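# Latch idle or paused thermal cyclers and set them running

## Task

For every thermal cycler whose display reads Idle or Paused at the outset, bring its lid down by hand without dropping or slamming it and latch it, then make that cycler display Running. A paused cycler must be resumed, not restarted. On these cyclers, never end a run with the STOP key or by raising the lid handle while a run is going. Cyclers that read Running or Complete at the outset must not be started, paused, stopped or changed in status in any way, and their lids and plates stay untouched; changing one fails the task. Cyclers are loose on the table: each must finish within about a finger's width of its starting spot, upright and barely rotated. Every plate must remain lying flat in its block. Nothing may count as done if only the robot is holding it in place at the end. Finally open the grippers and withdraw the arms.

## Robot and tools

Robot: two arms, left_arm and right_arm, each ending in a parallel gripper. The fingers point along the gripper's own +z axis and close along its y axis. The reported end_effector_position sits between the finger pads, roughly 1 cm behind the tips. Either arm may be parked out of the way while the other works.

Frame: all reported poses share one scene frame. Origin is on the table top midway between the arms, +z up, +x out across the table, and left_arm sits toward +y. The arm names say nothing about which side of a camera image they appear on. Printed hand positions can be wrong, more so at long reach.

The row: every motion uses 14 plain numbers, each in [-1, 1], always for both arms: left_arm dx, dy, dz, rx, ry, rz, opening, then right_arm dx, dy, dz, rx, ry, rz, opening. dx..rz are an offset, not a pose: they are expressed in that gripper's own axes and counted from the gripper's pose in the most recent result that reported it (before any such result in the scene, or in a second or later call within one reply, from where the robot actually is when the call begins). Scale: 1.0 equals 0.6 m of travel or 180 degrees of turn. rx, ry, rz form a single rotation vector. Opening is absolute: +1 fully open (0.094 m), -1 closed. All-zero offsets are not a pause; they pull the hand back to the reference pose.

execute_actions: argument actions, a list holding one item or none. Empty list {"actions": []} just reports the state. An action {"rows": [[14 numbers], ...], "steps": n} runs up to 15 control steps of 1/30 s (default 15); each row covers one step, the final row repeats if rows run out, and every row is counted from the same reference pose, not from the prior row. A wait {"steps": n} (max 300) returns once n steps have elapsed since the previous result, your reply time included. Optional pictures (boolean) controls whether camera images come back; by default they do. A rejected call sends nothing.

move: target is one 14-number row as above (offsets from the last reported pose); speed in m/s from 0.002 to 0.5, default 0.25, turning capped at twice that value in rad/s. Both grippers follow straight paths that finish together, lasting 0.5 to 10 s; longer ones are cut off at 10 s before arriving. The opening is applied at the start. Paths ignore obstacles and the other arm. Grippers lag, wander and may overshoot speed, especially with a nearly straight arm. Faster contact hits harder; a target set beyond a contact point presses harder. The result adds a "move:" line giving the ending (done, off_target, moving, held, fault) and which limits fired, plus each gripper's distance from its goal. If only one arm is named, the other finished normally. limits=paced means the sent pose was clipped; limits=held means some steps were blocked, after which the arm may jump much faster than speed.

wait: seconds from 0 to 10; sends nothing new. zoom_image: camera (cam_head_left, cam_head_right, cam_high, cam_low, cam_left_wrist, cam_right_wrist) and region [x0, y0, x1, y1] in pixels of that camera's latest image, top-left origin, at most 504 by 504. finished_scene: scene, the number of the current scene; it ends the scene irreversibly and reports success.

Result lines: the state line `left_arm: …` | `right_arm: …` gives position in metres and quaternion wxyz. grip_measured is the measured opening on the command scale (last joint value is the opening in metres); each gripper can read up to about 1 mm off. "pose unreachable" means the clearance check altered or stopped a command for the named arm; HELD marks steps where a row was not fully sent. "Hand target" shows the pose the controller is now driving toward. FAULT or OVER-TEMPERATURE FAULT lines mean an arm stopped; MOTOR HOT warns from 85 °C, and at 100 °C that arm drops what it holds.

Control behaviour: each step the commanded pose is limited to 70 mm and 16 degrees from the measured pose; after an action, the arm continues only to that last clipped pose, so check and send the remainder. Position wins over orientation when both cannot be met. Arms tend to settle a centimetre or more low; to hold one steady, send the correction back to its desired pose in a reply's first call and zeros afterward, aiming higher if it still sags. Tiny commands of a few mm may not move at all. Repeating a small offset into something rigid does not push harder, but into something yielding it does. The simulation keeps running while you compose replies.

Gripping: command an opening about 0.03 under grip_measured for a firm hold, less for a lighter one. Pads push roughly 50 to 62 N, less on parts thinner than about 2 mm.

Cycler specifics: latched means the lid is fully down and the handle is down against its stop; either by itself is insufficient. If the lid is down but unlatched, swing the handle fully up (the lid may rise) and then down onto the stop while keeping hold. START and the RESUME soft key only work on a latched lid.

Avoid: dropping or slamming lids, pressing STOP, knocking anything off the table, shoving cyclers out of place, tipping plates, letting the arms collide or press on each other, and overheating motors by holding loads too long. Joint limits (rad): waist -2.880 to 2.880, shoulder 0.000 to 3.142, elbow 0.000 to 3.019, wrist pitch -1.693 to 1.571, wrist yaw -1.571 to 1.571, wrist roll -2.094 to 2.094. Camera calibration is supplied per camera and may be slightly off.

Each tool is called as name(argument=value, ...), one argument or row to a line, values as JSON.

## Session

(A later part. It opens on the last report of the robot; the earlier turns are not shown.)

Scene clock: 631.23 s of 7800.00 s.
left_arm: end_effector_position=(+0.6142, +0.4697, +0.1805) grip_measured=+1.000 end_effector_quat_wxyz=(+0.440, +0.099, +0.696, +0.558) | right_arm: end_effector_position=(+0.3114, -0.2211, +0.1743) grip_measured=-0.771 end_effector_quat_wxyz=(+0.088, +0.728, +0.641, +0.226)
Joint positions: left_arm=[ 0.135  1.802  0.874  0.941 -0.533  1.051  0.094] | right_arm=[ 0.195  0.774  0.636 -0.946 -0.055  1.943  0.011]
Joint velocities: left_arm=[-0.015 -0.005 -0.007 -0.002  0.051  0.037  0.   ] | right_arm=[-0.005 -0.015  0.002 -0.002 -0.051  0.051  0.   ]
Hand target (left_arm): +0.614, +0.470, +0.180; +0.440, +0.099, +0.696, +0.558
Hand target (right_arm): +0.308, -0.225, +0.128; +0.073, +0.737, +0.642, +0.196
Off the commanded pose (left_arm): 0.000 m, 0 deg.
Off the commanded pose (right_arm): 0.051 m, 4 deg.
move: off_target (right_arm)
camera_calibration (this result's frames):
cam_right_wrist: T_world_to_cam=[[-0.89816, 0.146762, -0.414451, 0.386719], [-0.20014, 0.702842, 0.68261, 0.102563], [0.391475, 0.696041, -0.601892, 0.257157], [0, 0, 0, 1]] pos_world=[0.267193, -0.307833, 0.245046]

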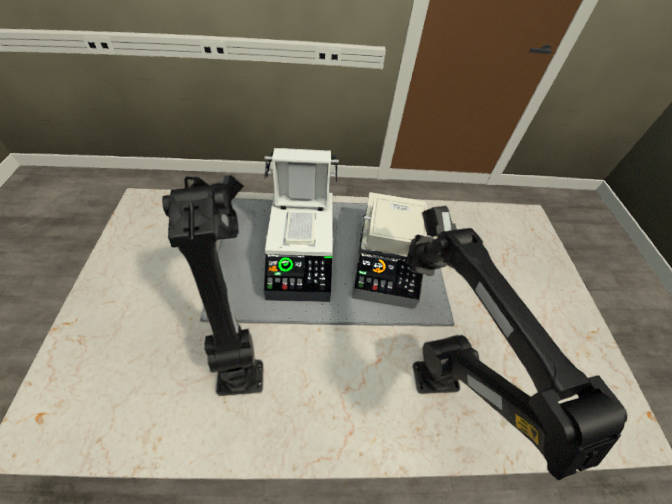

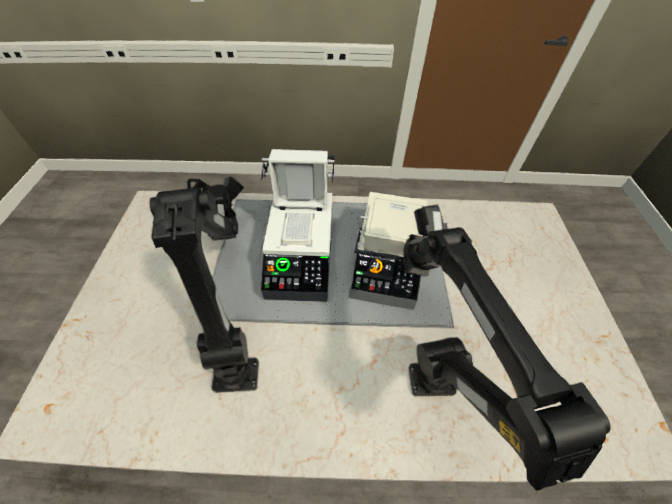

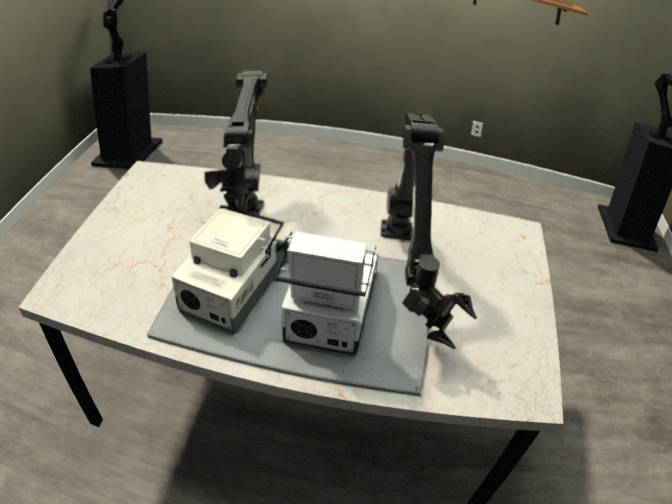

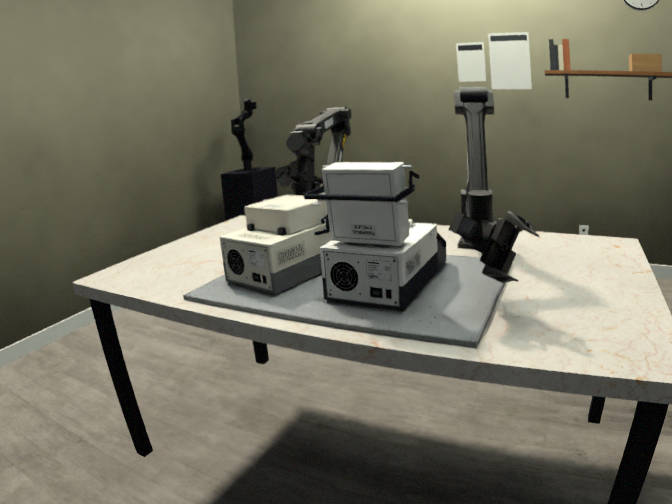

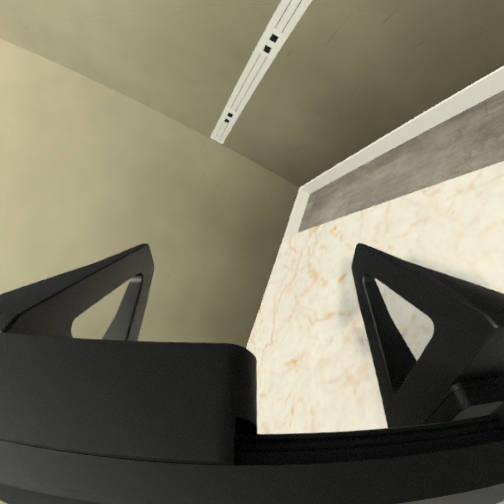

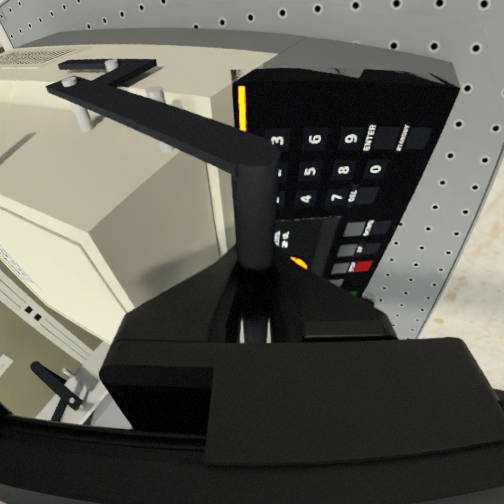

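move(
  target=[0,0,0,0,0,0,1,0,0,-0.01,0,0,0,-0.3],
  speed=0.05,
)

move(
  target=[0,0,0,0,0,0,1,0,-0.03,-0.12,0.1,0,0,-0.3],
  speed=0.1,
)

move(
  target=[0,0,0,0,0,0,1,0,0,0,0,0,0,-1],
)

Scene clock: 639.43 s of 7800.00 s.
left_arm: end_effector_position=(+0.6142, +0.4697, +0.1805) grip_measured=+1.000 end_effector_quat_wxyz=(+0.440, +0.099, +0.696, +0.558) | right_arm: end_effector_position=(+0.3109, -0.2211, +0.1745) grip_measured=-0.302 end_effector_quat_wxyz=(+0.088, +0.728, +0.641, +0.227)
Joint positions: left_arm=[ 0.135  1.802  0.874  0.941 -0.533  1.051  0.094] | right_arm=[ 0.195  0.771  0.635 -0.946 -0.056  1.943  0.033]
Joint velocities: left_arm=[-0.005 -0.005 -0.012 -0.002 -0.051 -0.007  0.   ] | right_arm=[ 0.005 -0.024  0.007 -0.002 -0.022  0.007 -0.001]
Hand target (left_arm): +0.614, +0.470, +0.180; +0.440, +0.099, +0.696, +0.558
Hand target (right_arm): +0.309, -0.222, +0.179; +0.088, +0.728, +0.641, +0.226
Off the commanded pose (left_arm): 0.000 m, 0 deg.
Off the commanded pose (right_arm): 0.006 m, 0 deg.
After step 90, 4.50 s passed at rest.
move: done
camera_calibration (this result's frames):
cam_right_wrist: T_world_to_cam=[[-0.897448, 0.14692, -0.415934, 0.386369], [-0.20148, 0.702283, 0.682792, 0.102638], [0.392419, 0.696573, -0.600661, 0.257138], [0, 0, 0, 1]] pos_world=[0.266519, -0.307962, 0.245077]

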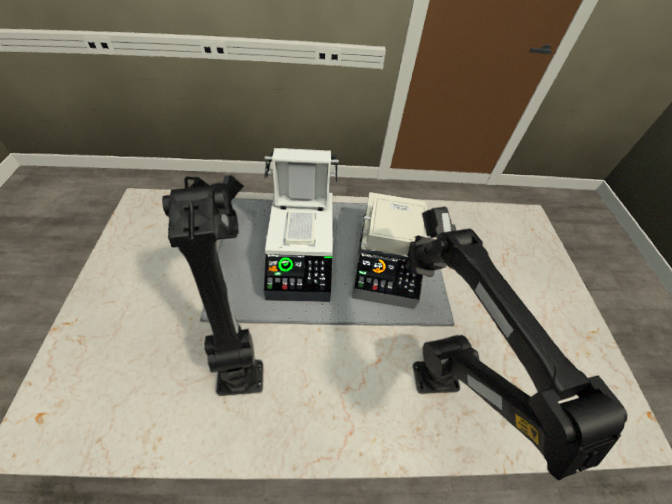

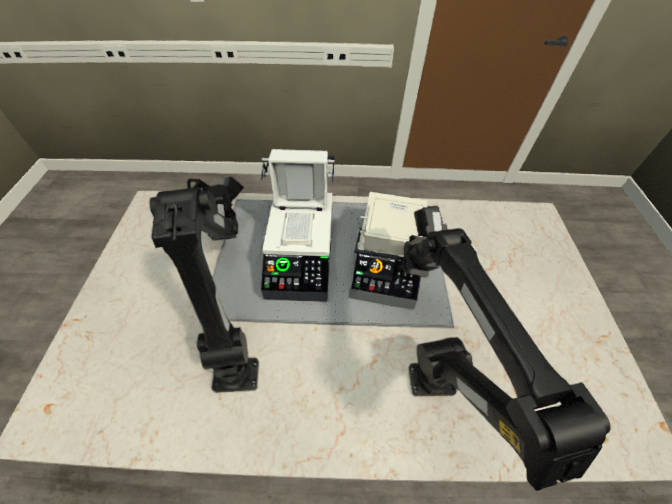

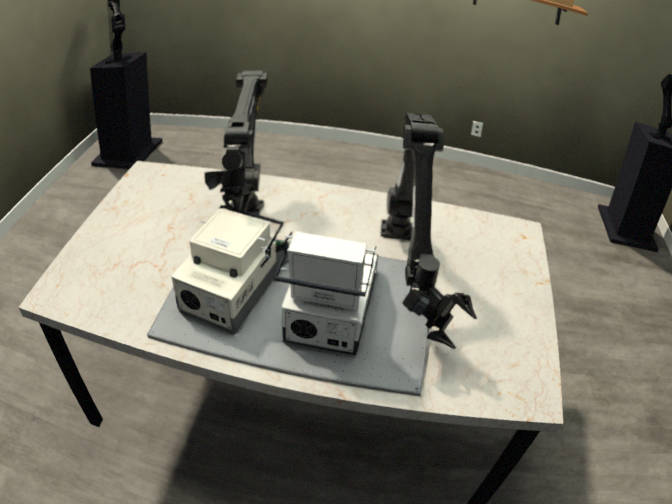

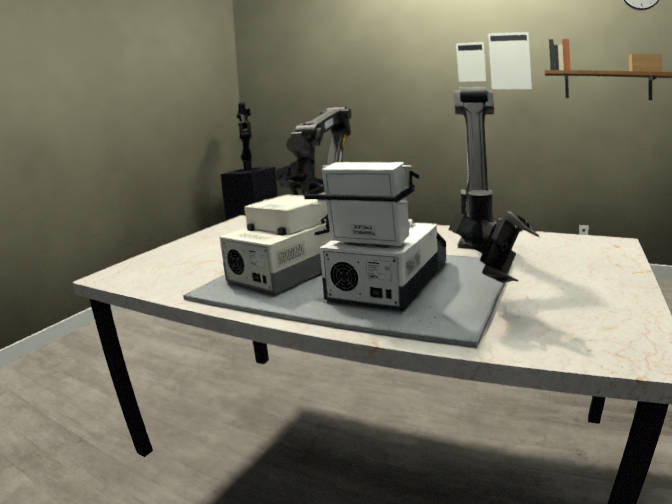

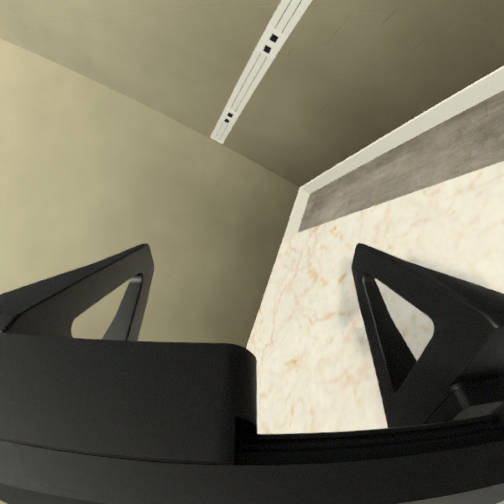

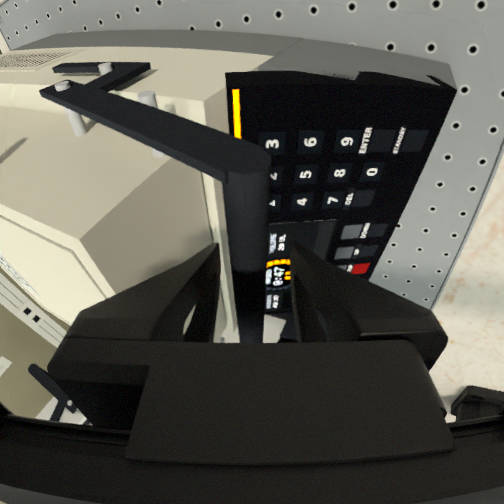

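Scene clock: 641.33 s of 7800.00 s.
left_arm: end_effector_position=(+0.6142, +0.4697, +0.1805) grip_measured=+1.000 end_effector_quat_wxyz=(+0.440, +0.099, +0.696, +0.558) | right_arm: end_effector_position=(+0.2539, -0.2312, +0.2115) grip_measured=-0.300 end_effector_quat_wxyz=(-0.031, +0.736, +0.667, +0.112)
Joint positions: left_arm=[ 0.135  1.802  0.874  0.941 -0.533  1.051  0.094] | right_arm=[ 0.123  0.817  0.813 -1.411 -0.173  1.843  0.033]
Joint velocities: left_arm=[-0.005 -0.005  0.007 -0.007  0.022  0.066  0.   ] | right_arm=[-0.015  0.005  0.022 -0.022  0.022  0.007 -0.   ]
Hand target (left_arm): +0.614, +0.470, +0.180; +0.440, +0.099, +0.696, +0.558
Hand target (right_arm): +0.262, -0.231, +0.230; -0.025, +0.731, +0.670, +0.122
Off the commanded pose (left_arm): 0.000 m, 0 deg.
Off the commanded pose (right_arm): 0.021 m, 1 deg.
move: off_target (right_arm)
camera_calibration (this result's frames):
cam_right_wrist: T_world_to_cam=[[-0.990672, 0.0923025, -0.100245, 0.296422], [-0.00994959, 0.684687, 0.728769, 0.010579], [0.135903, 0.722969, -0.677382, 0.396214], [0, 0, 0, 1]] pos_world=[0.239916, -0.321054, 0.290393]

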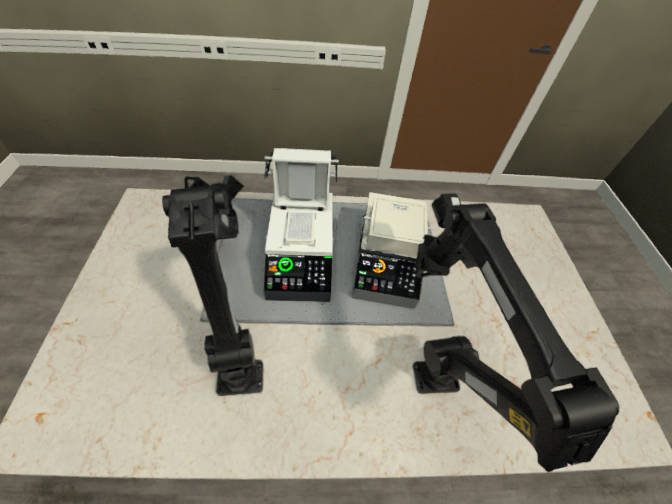

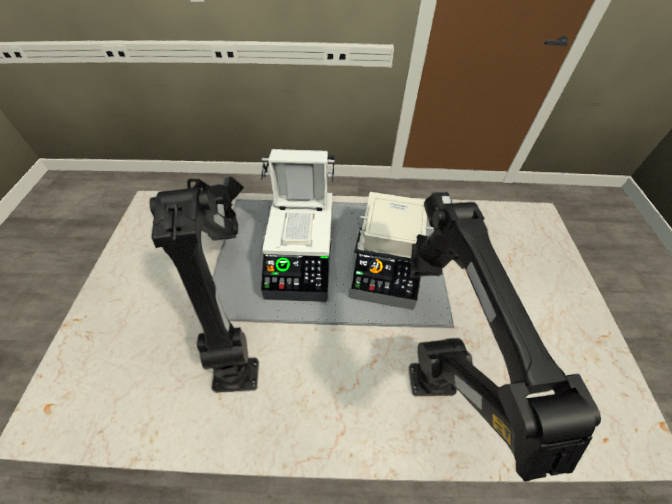

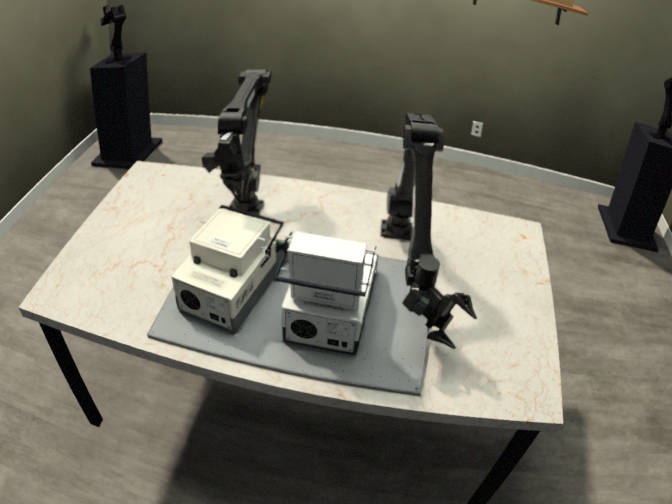

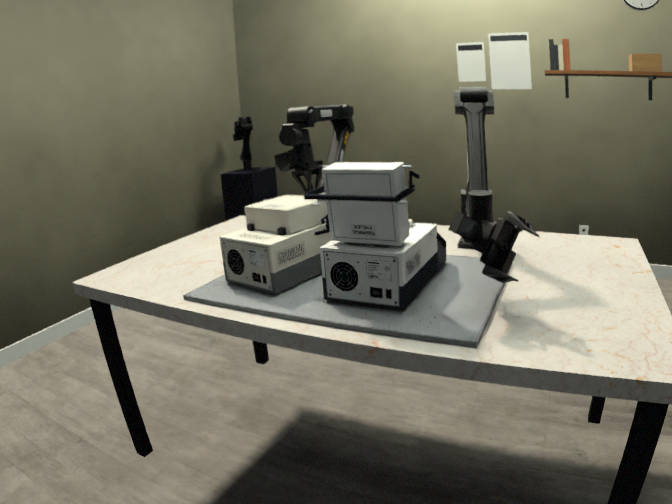

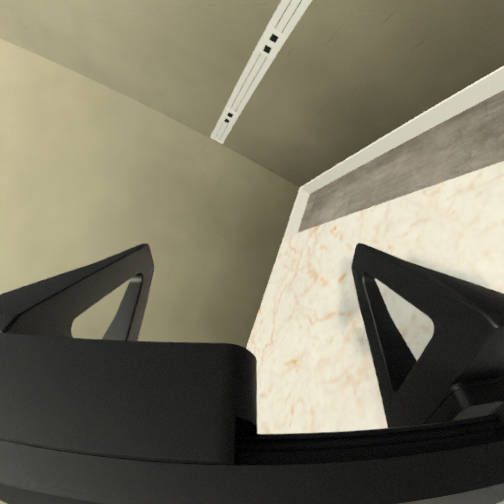

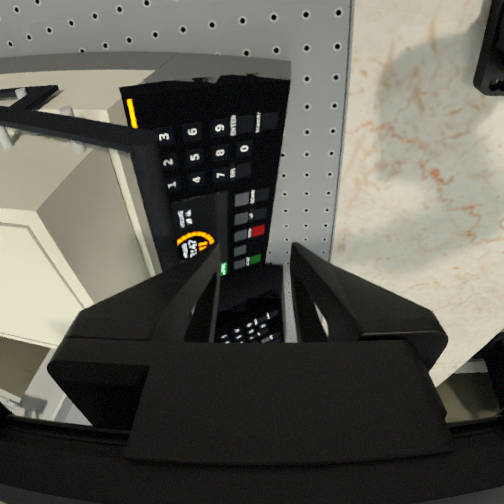

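Scene clock: 641.83 s of 7800.00 s.
left_arm: end_effector_position=(+0.6142, +0.4697, +0.1805) grip_measured=+1.000 end_effector_quat_wxyz=(+0.440, +0.099, +0.696, +0.558) | right_arm: end_effector_position=(+0.2540, -0.2312, +0.2114) grip_measured=-0.977 end_effector_quat_wxyz=(-0.031, +0.736, +0.667, +0.112)
Joint positions: left_arm=[ 0.135  1.802  0.874  0.941 -0.533  1.051  0.094] | right_arm=[ 0.123  0.817  0.813 -1.411 -0.173  1.843  0.001]
Joint velocities: left_arm=[-0.005 -0.005 -0.012 -0.002 -0.037 -0.037  0.   ] | right_arm=[-0.005 -0.015  0.002 -0.002 -0.022 -0.007 -0.001]
Hand target (left_arm): +0.614, +0.470, +0.180; +0.440, +0.099, +0.696, +0.558
Hand target (right_arm): +0.254, -0.231, +0.211; -0.031, +0.736, +0.667, +0.112
Off the commanded pose (left_arm): 0.000 m, 0 deg.
Off the commanded pose (right_arm): 0.000 m, 0 deg.
move: done
camera_calibration (this result's frames):
cam_right_wrist: T_world_to_cam=[[-0.99071, 0.0922964, -0.0998771, 0.296375], [-0.00967518, 0.684732, 0.728731, 0.010583], [0.135648, 0.722927, -0.677477, 0.396228], [0, 0, 0, 1]] pos_world=[0.239976, -0.321045, 0.290324]

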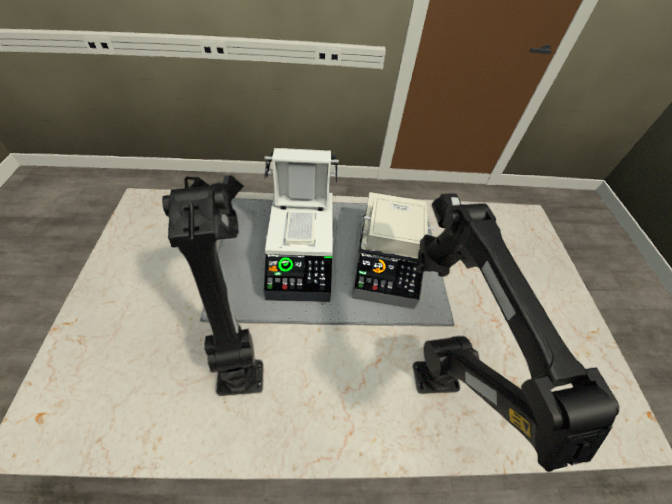

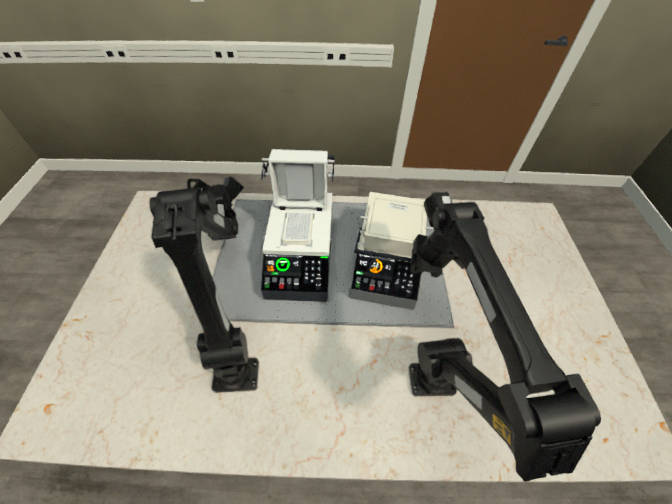

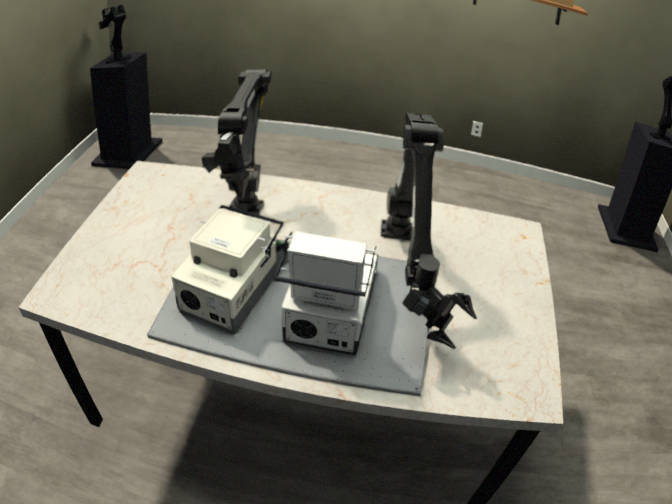

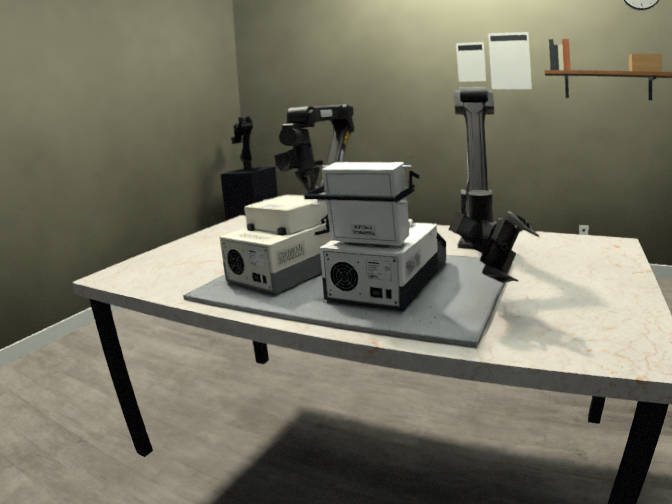

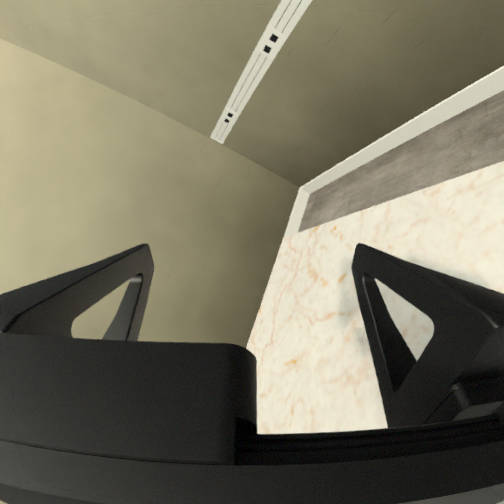

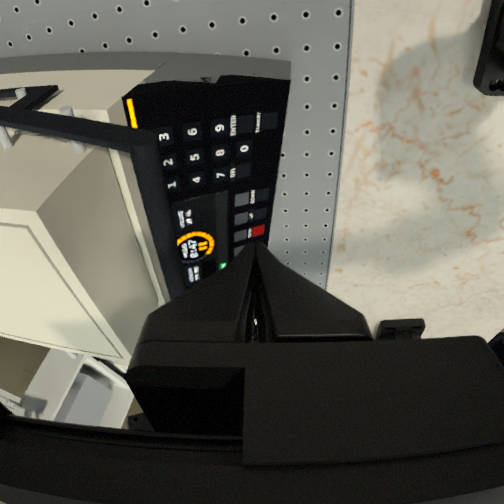

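move(
  target=[0,0,0,0,0,0,1,0.19,-0.02,0.15,-0.08,0,0,-1],
  speed=0.12,
)

zoom_image(
  camera="cam_head_left",
  region=[330,190,480,320],
)

Scene clock: 652.83 s of 7800.00 s.
left_arm: end_effector_position=(+0.6142, +0.4697, +0.1805) grip_measured=+1.000 end_effector_quat_wxyz=(+0.440, +0.099, +0.696, +0.558) | right_arm: end_effector_position=(+0.2608, -0.1041, +0.1499) grip_measured=-0.977 end_effector_quat_wxyz=(+0.005, +0.638, +0.744, +0.198)
Joint positions: left_arm=[ 0.135  1.802  0.874  0.941 -0.533  1.051  0.094] | right_arm=[ 0.621  0.889  0.649 -0.938 -0.068  2.089  0.001]
Joint velocities: left_arm=[-0.005  0.005 -0.002  0.012 -0.022  0.081  0.   ] | right_arm=[-0.015 -0.015  0.002 -0.007  0.007 -0.007  0.   ]
Hand target (left_arm): +0.614, +0.470, +0.180; +0.440, +0.099, +0.696, +0.558
Hand target (right_arm): +0.263, -0.101, +0.148; +0.006, +0.641, +0.740, +0.204
Off the commanded pose (left_arm): 0.000 m, 0 deg.
Off the commanded pose (right_arm): 0.005 m, 17 deg; orientation clipped at the last step of the last action.
joint sent to its limit (right arm) — the command would take joint 6 (wrist roll) past its upper limit, so that joint was sent only as far as its limit.
After step 90, 6.43 s passed at rest.
move: off_target (right_arm); limits=paced
camera_calibration (this result's frames):
cam_right_wrist: T_world_to_cam=[[-0.94656, -0.123048, -0.298133, 0.281058], [-0.309058, 0.610387, 0.729322, 0.0386404], [0.092235, 0.782488, -0.615796, 0.270046], [0, 0, 0, 1]] pos_world=[0.253073, -0.200309, 0.221905]

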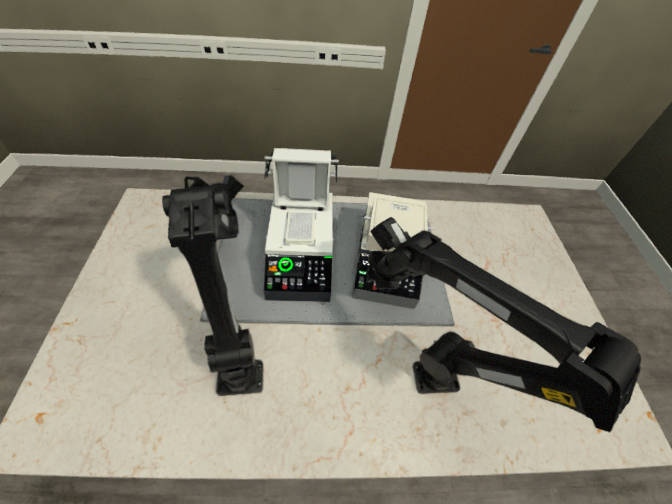

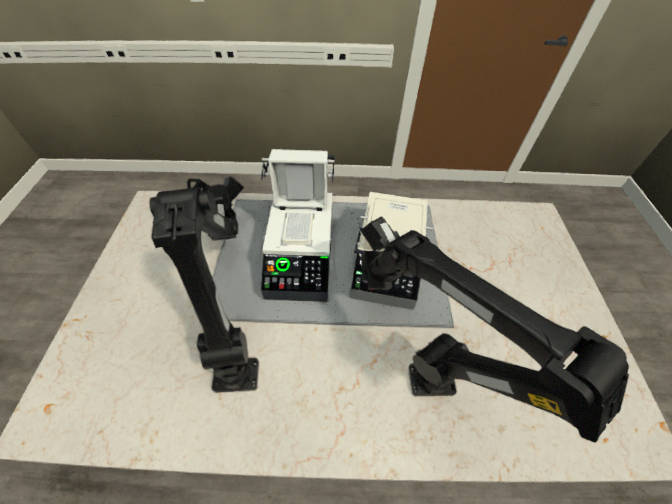

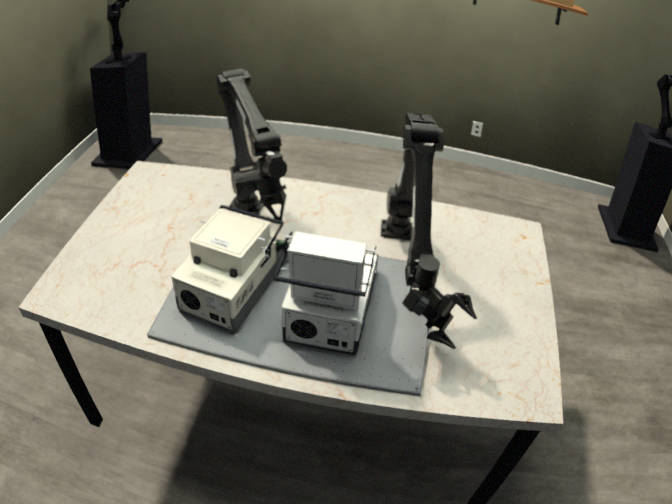

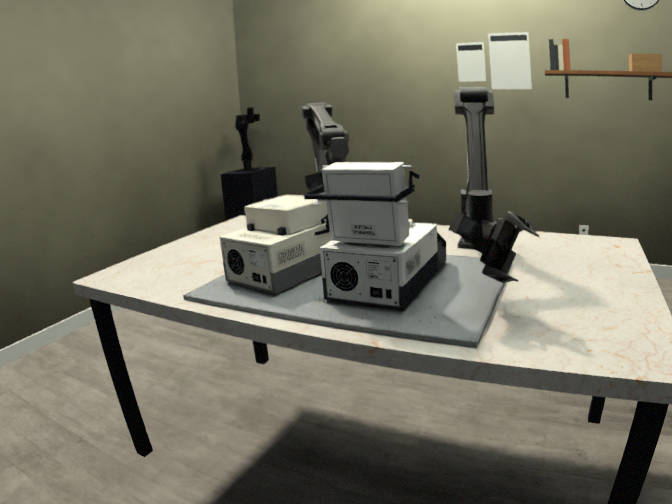

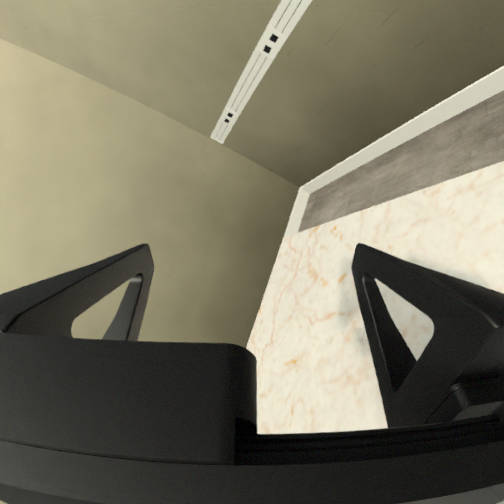

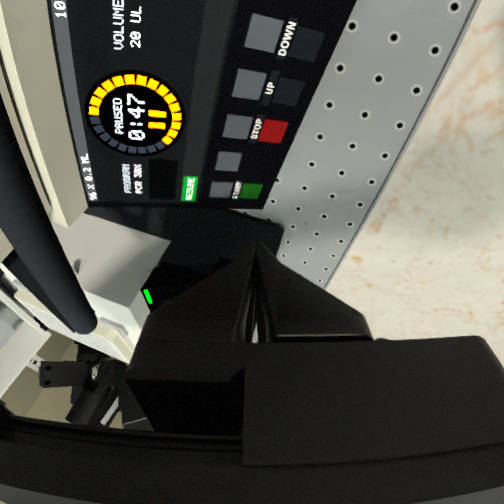

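Region (330, 190, 480, 320) of cam_head_left's 672x504 image, scaled by 3.360, with more detail than that image has; it fills the top 437 rows of this view, and the rest is white.

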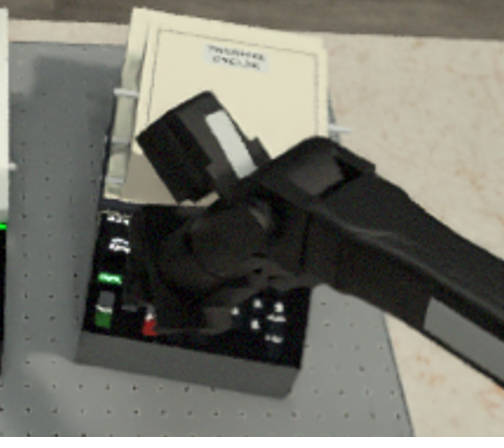

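move(
  target=[0,0,0,0,0,0,1,-0.01,0.043,0.05,0,0,0,-1],
  speed=0.05,
)

Scene clock: 665.23 s of 7800.00 s.
left_arm: end_effector_position=(+0.6142, +0.4697, +0.1805) grip_measured=+1.000 end_effector_quat_wxyz=(+0.440, +0.099, +0.696, +0.558) | right_arm: end_effector_position=(+0.2849, -0.1017, +0.1239) grip_measured=-0.977 end_effector_quat_wxyz=(+0.002, +0.644, +0.743, +0.184)
Joint positions: left_arm=[ 0.135  1.802  0.874  0.941 -0.533  1.051  0.094] | right_arm=[ 0.572  1.006  0.649 -0.853 -0.086  2.053  0.001]
Joint velocities: left_arm=[-0.015 -0.015  0.007  0.017 -0.066  0.11   0.   ] | right_arm=[-0.005 -0.015  0.017  0.002 -0.022  0.022  0.   ]
Hand target (left_arm): +0.614, +0.470, +0.180; +0.440, +0.099, +0.696, +0.558
Hand target (right_arm): +0.294, -0.098, +0.129; +0.006, +0.638, +0.744, +0.197
Off the commanded pose (left_arm): 0.000 m, 0 deg.
Off the commanded pose (right_arm): 0.011 m, 2 deg.
After step 90, 8.30 s passed at rest.
move: off_target (right_arm)
camera_calibration (this result's frames):
cam_right_wrist: T_world_to_cam=[[-0.954743, -0.118901, -0.272632, 0.295971], [-0.285458, 0.623763, 0.727622, 0.0583975], [0.0835428, 0.772517, -0.629475, 0.253104], [0, 0, 0, 1]] pos_world=[0.278102, -0.196762, 0.197523]

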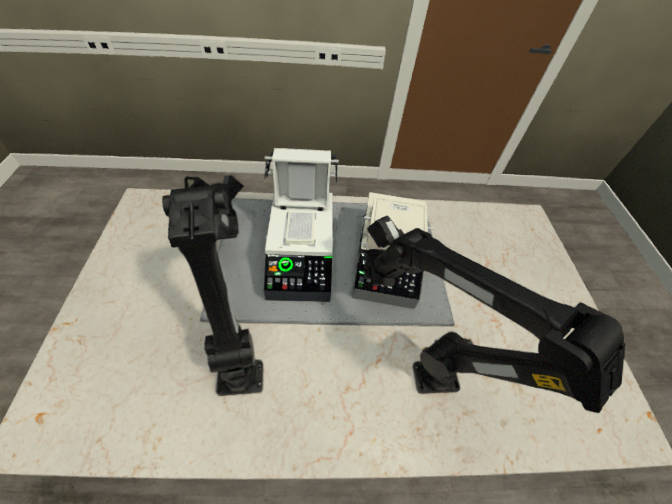

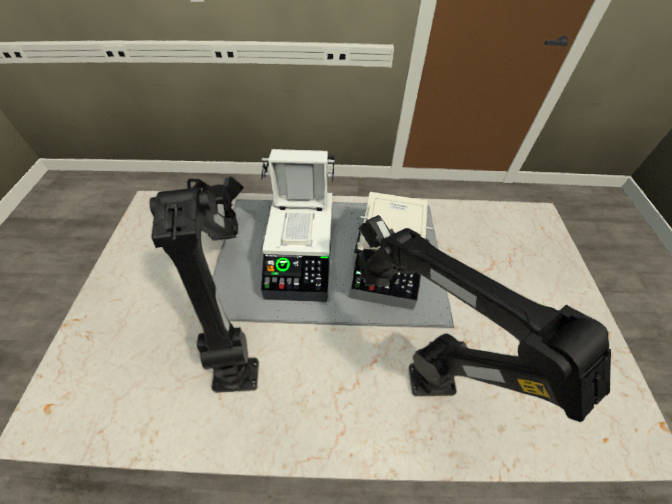

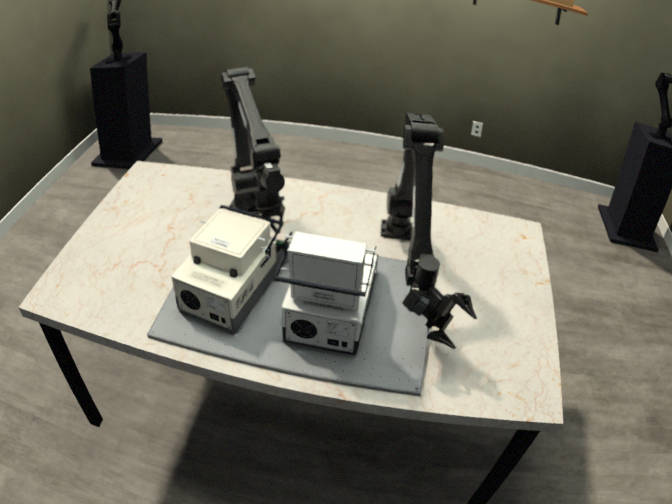

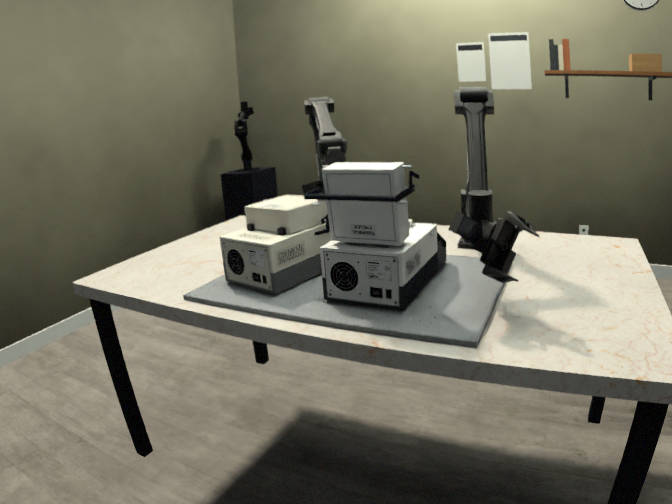

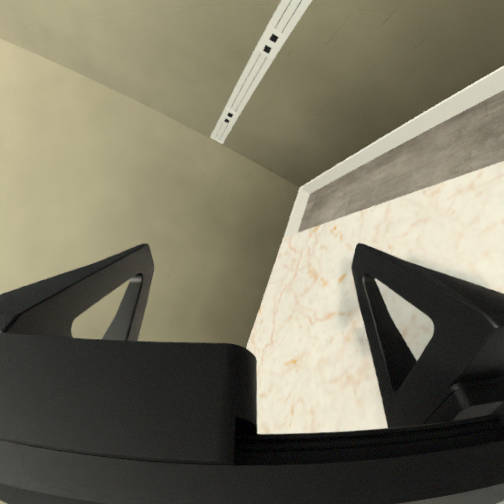

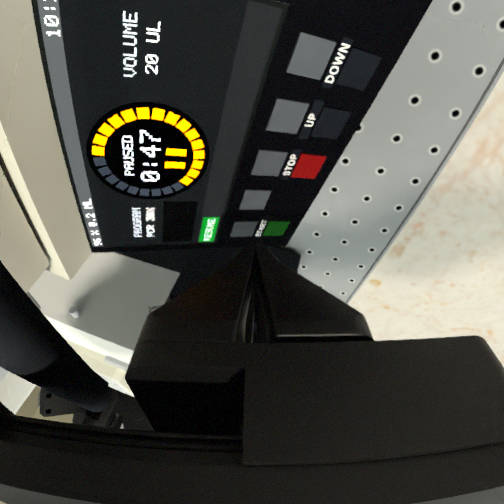

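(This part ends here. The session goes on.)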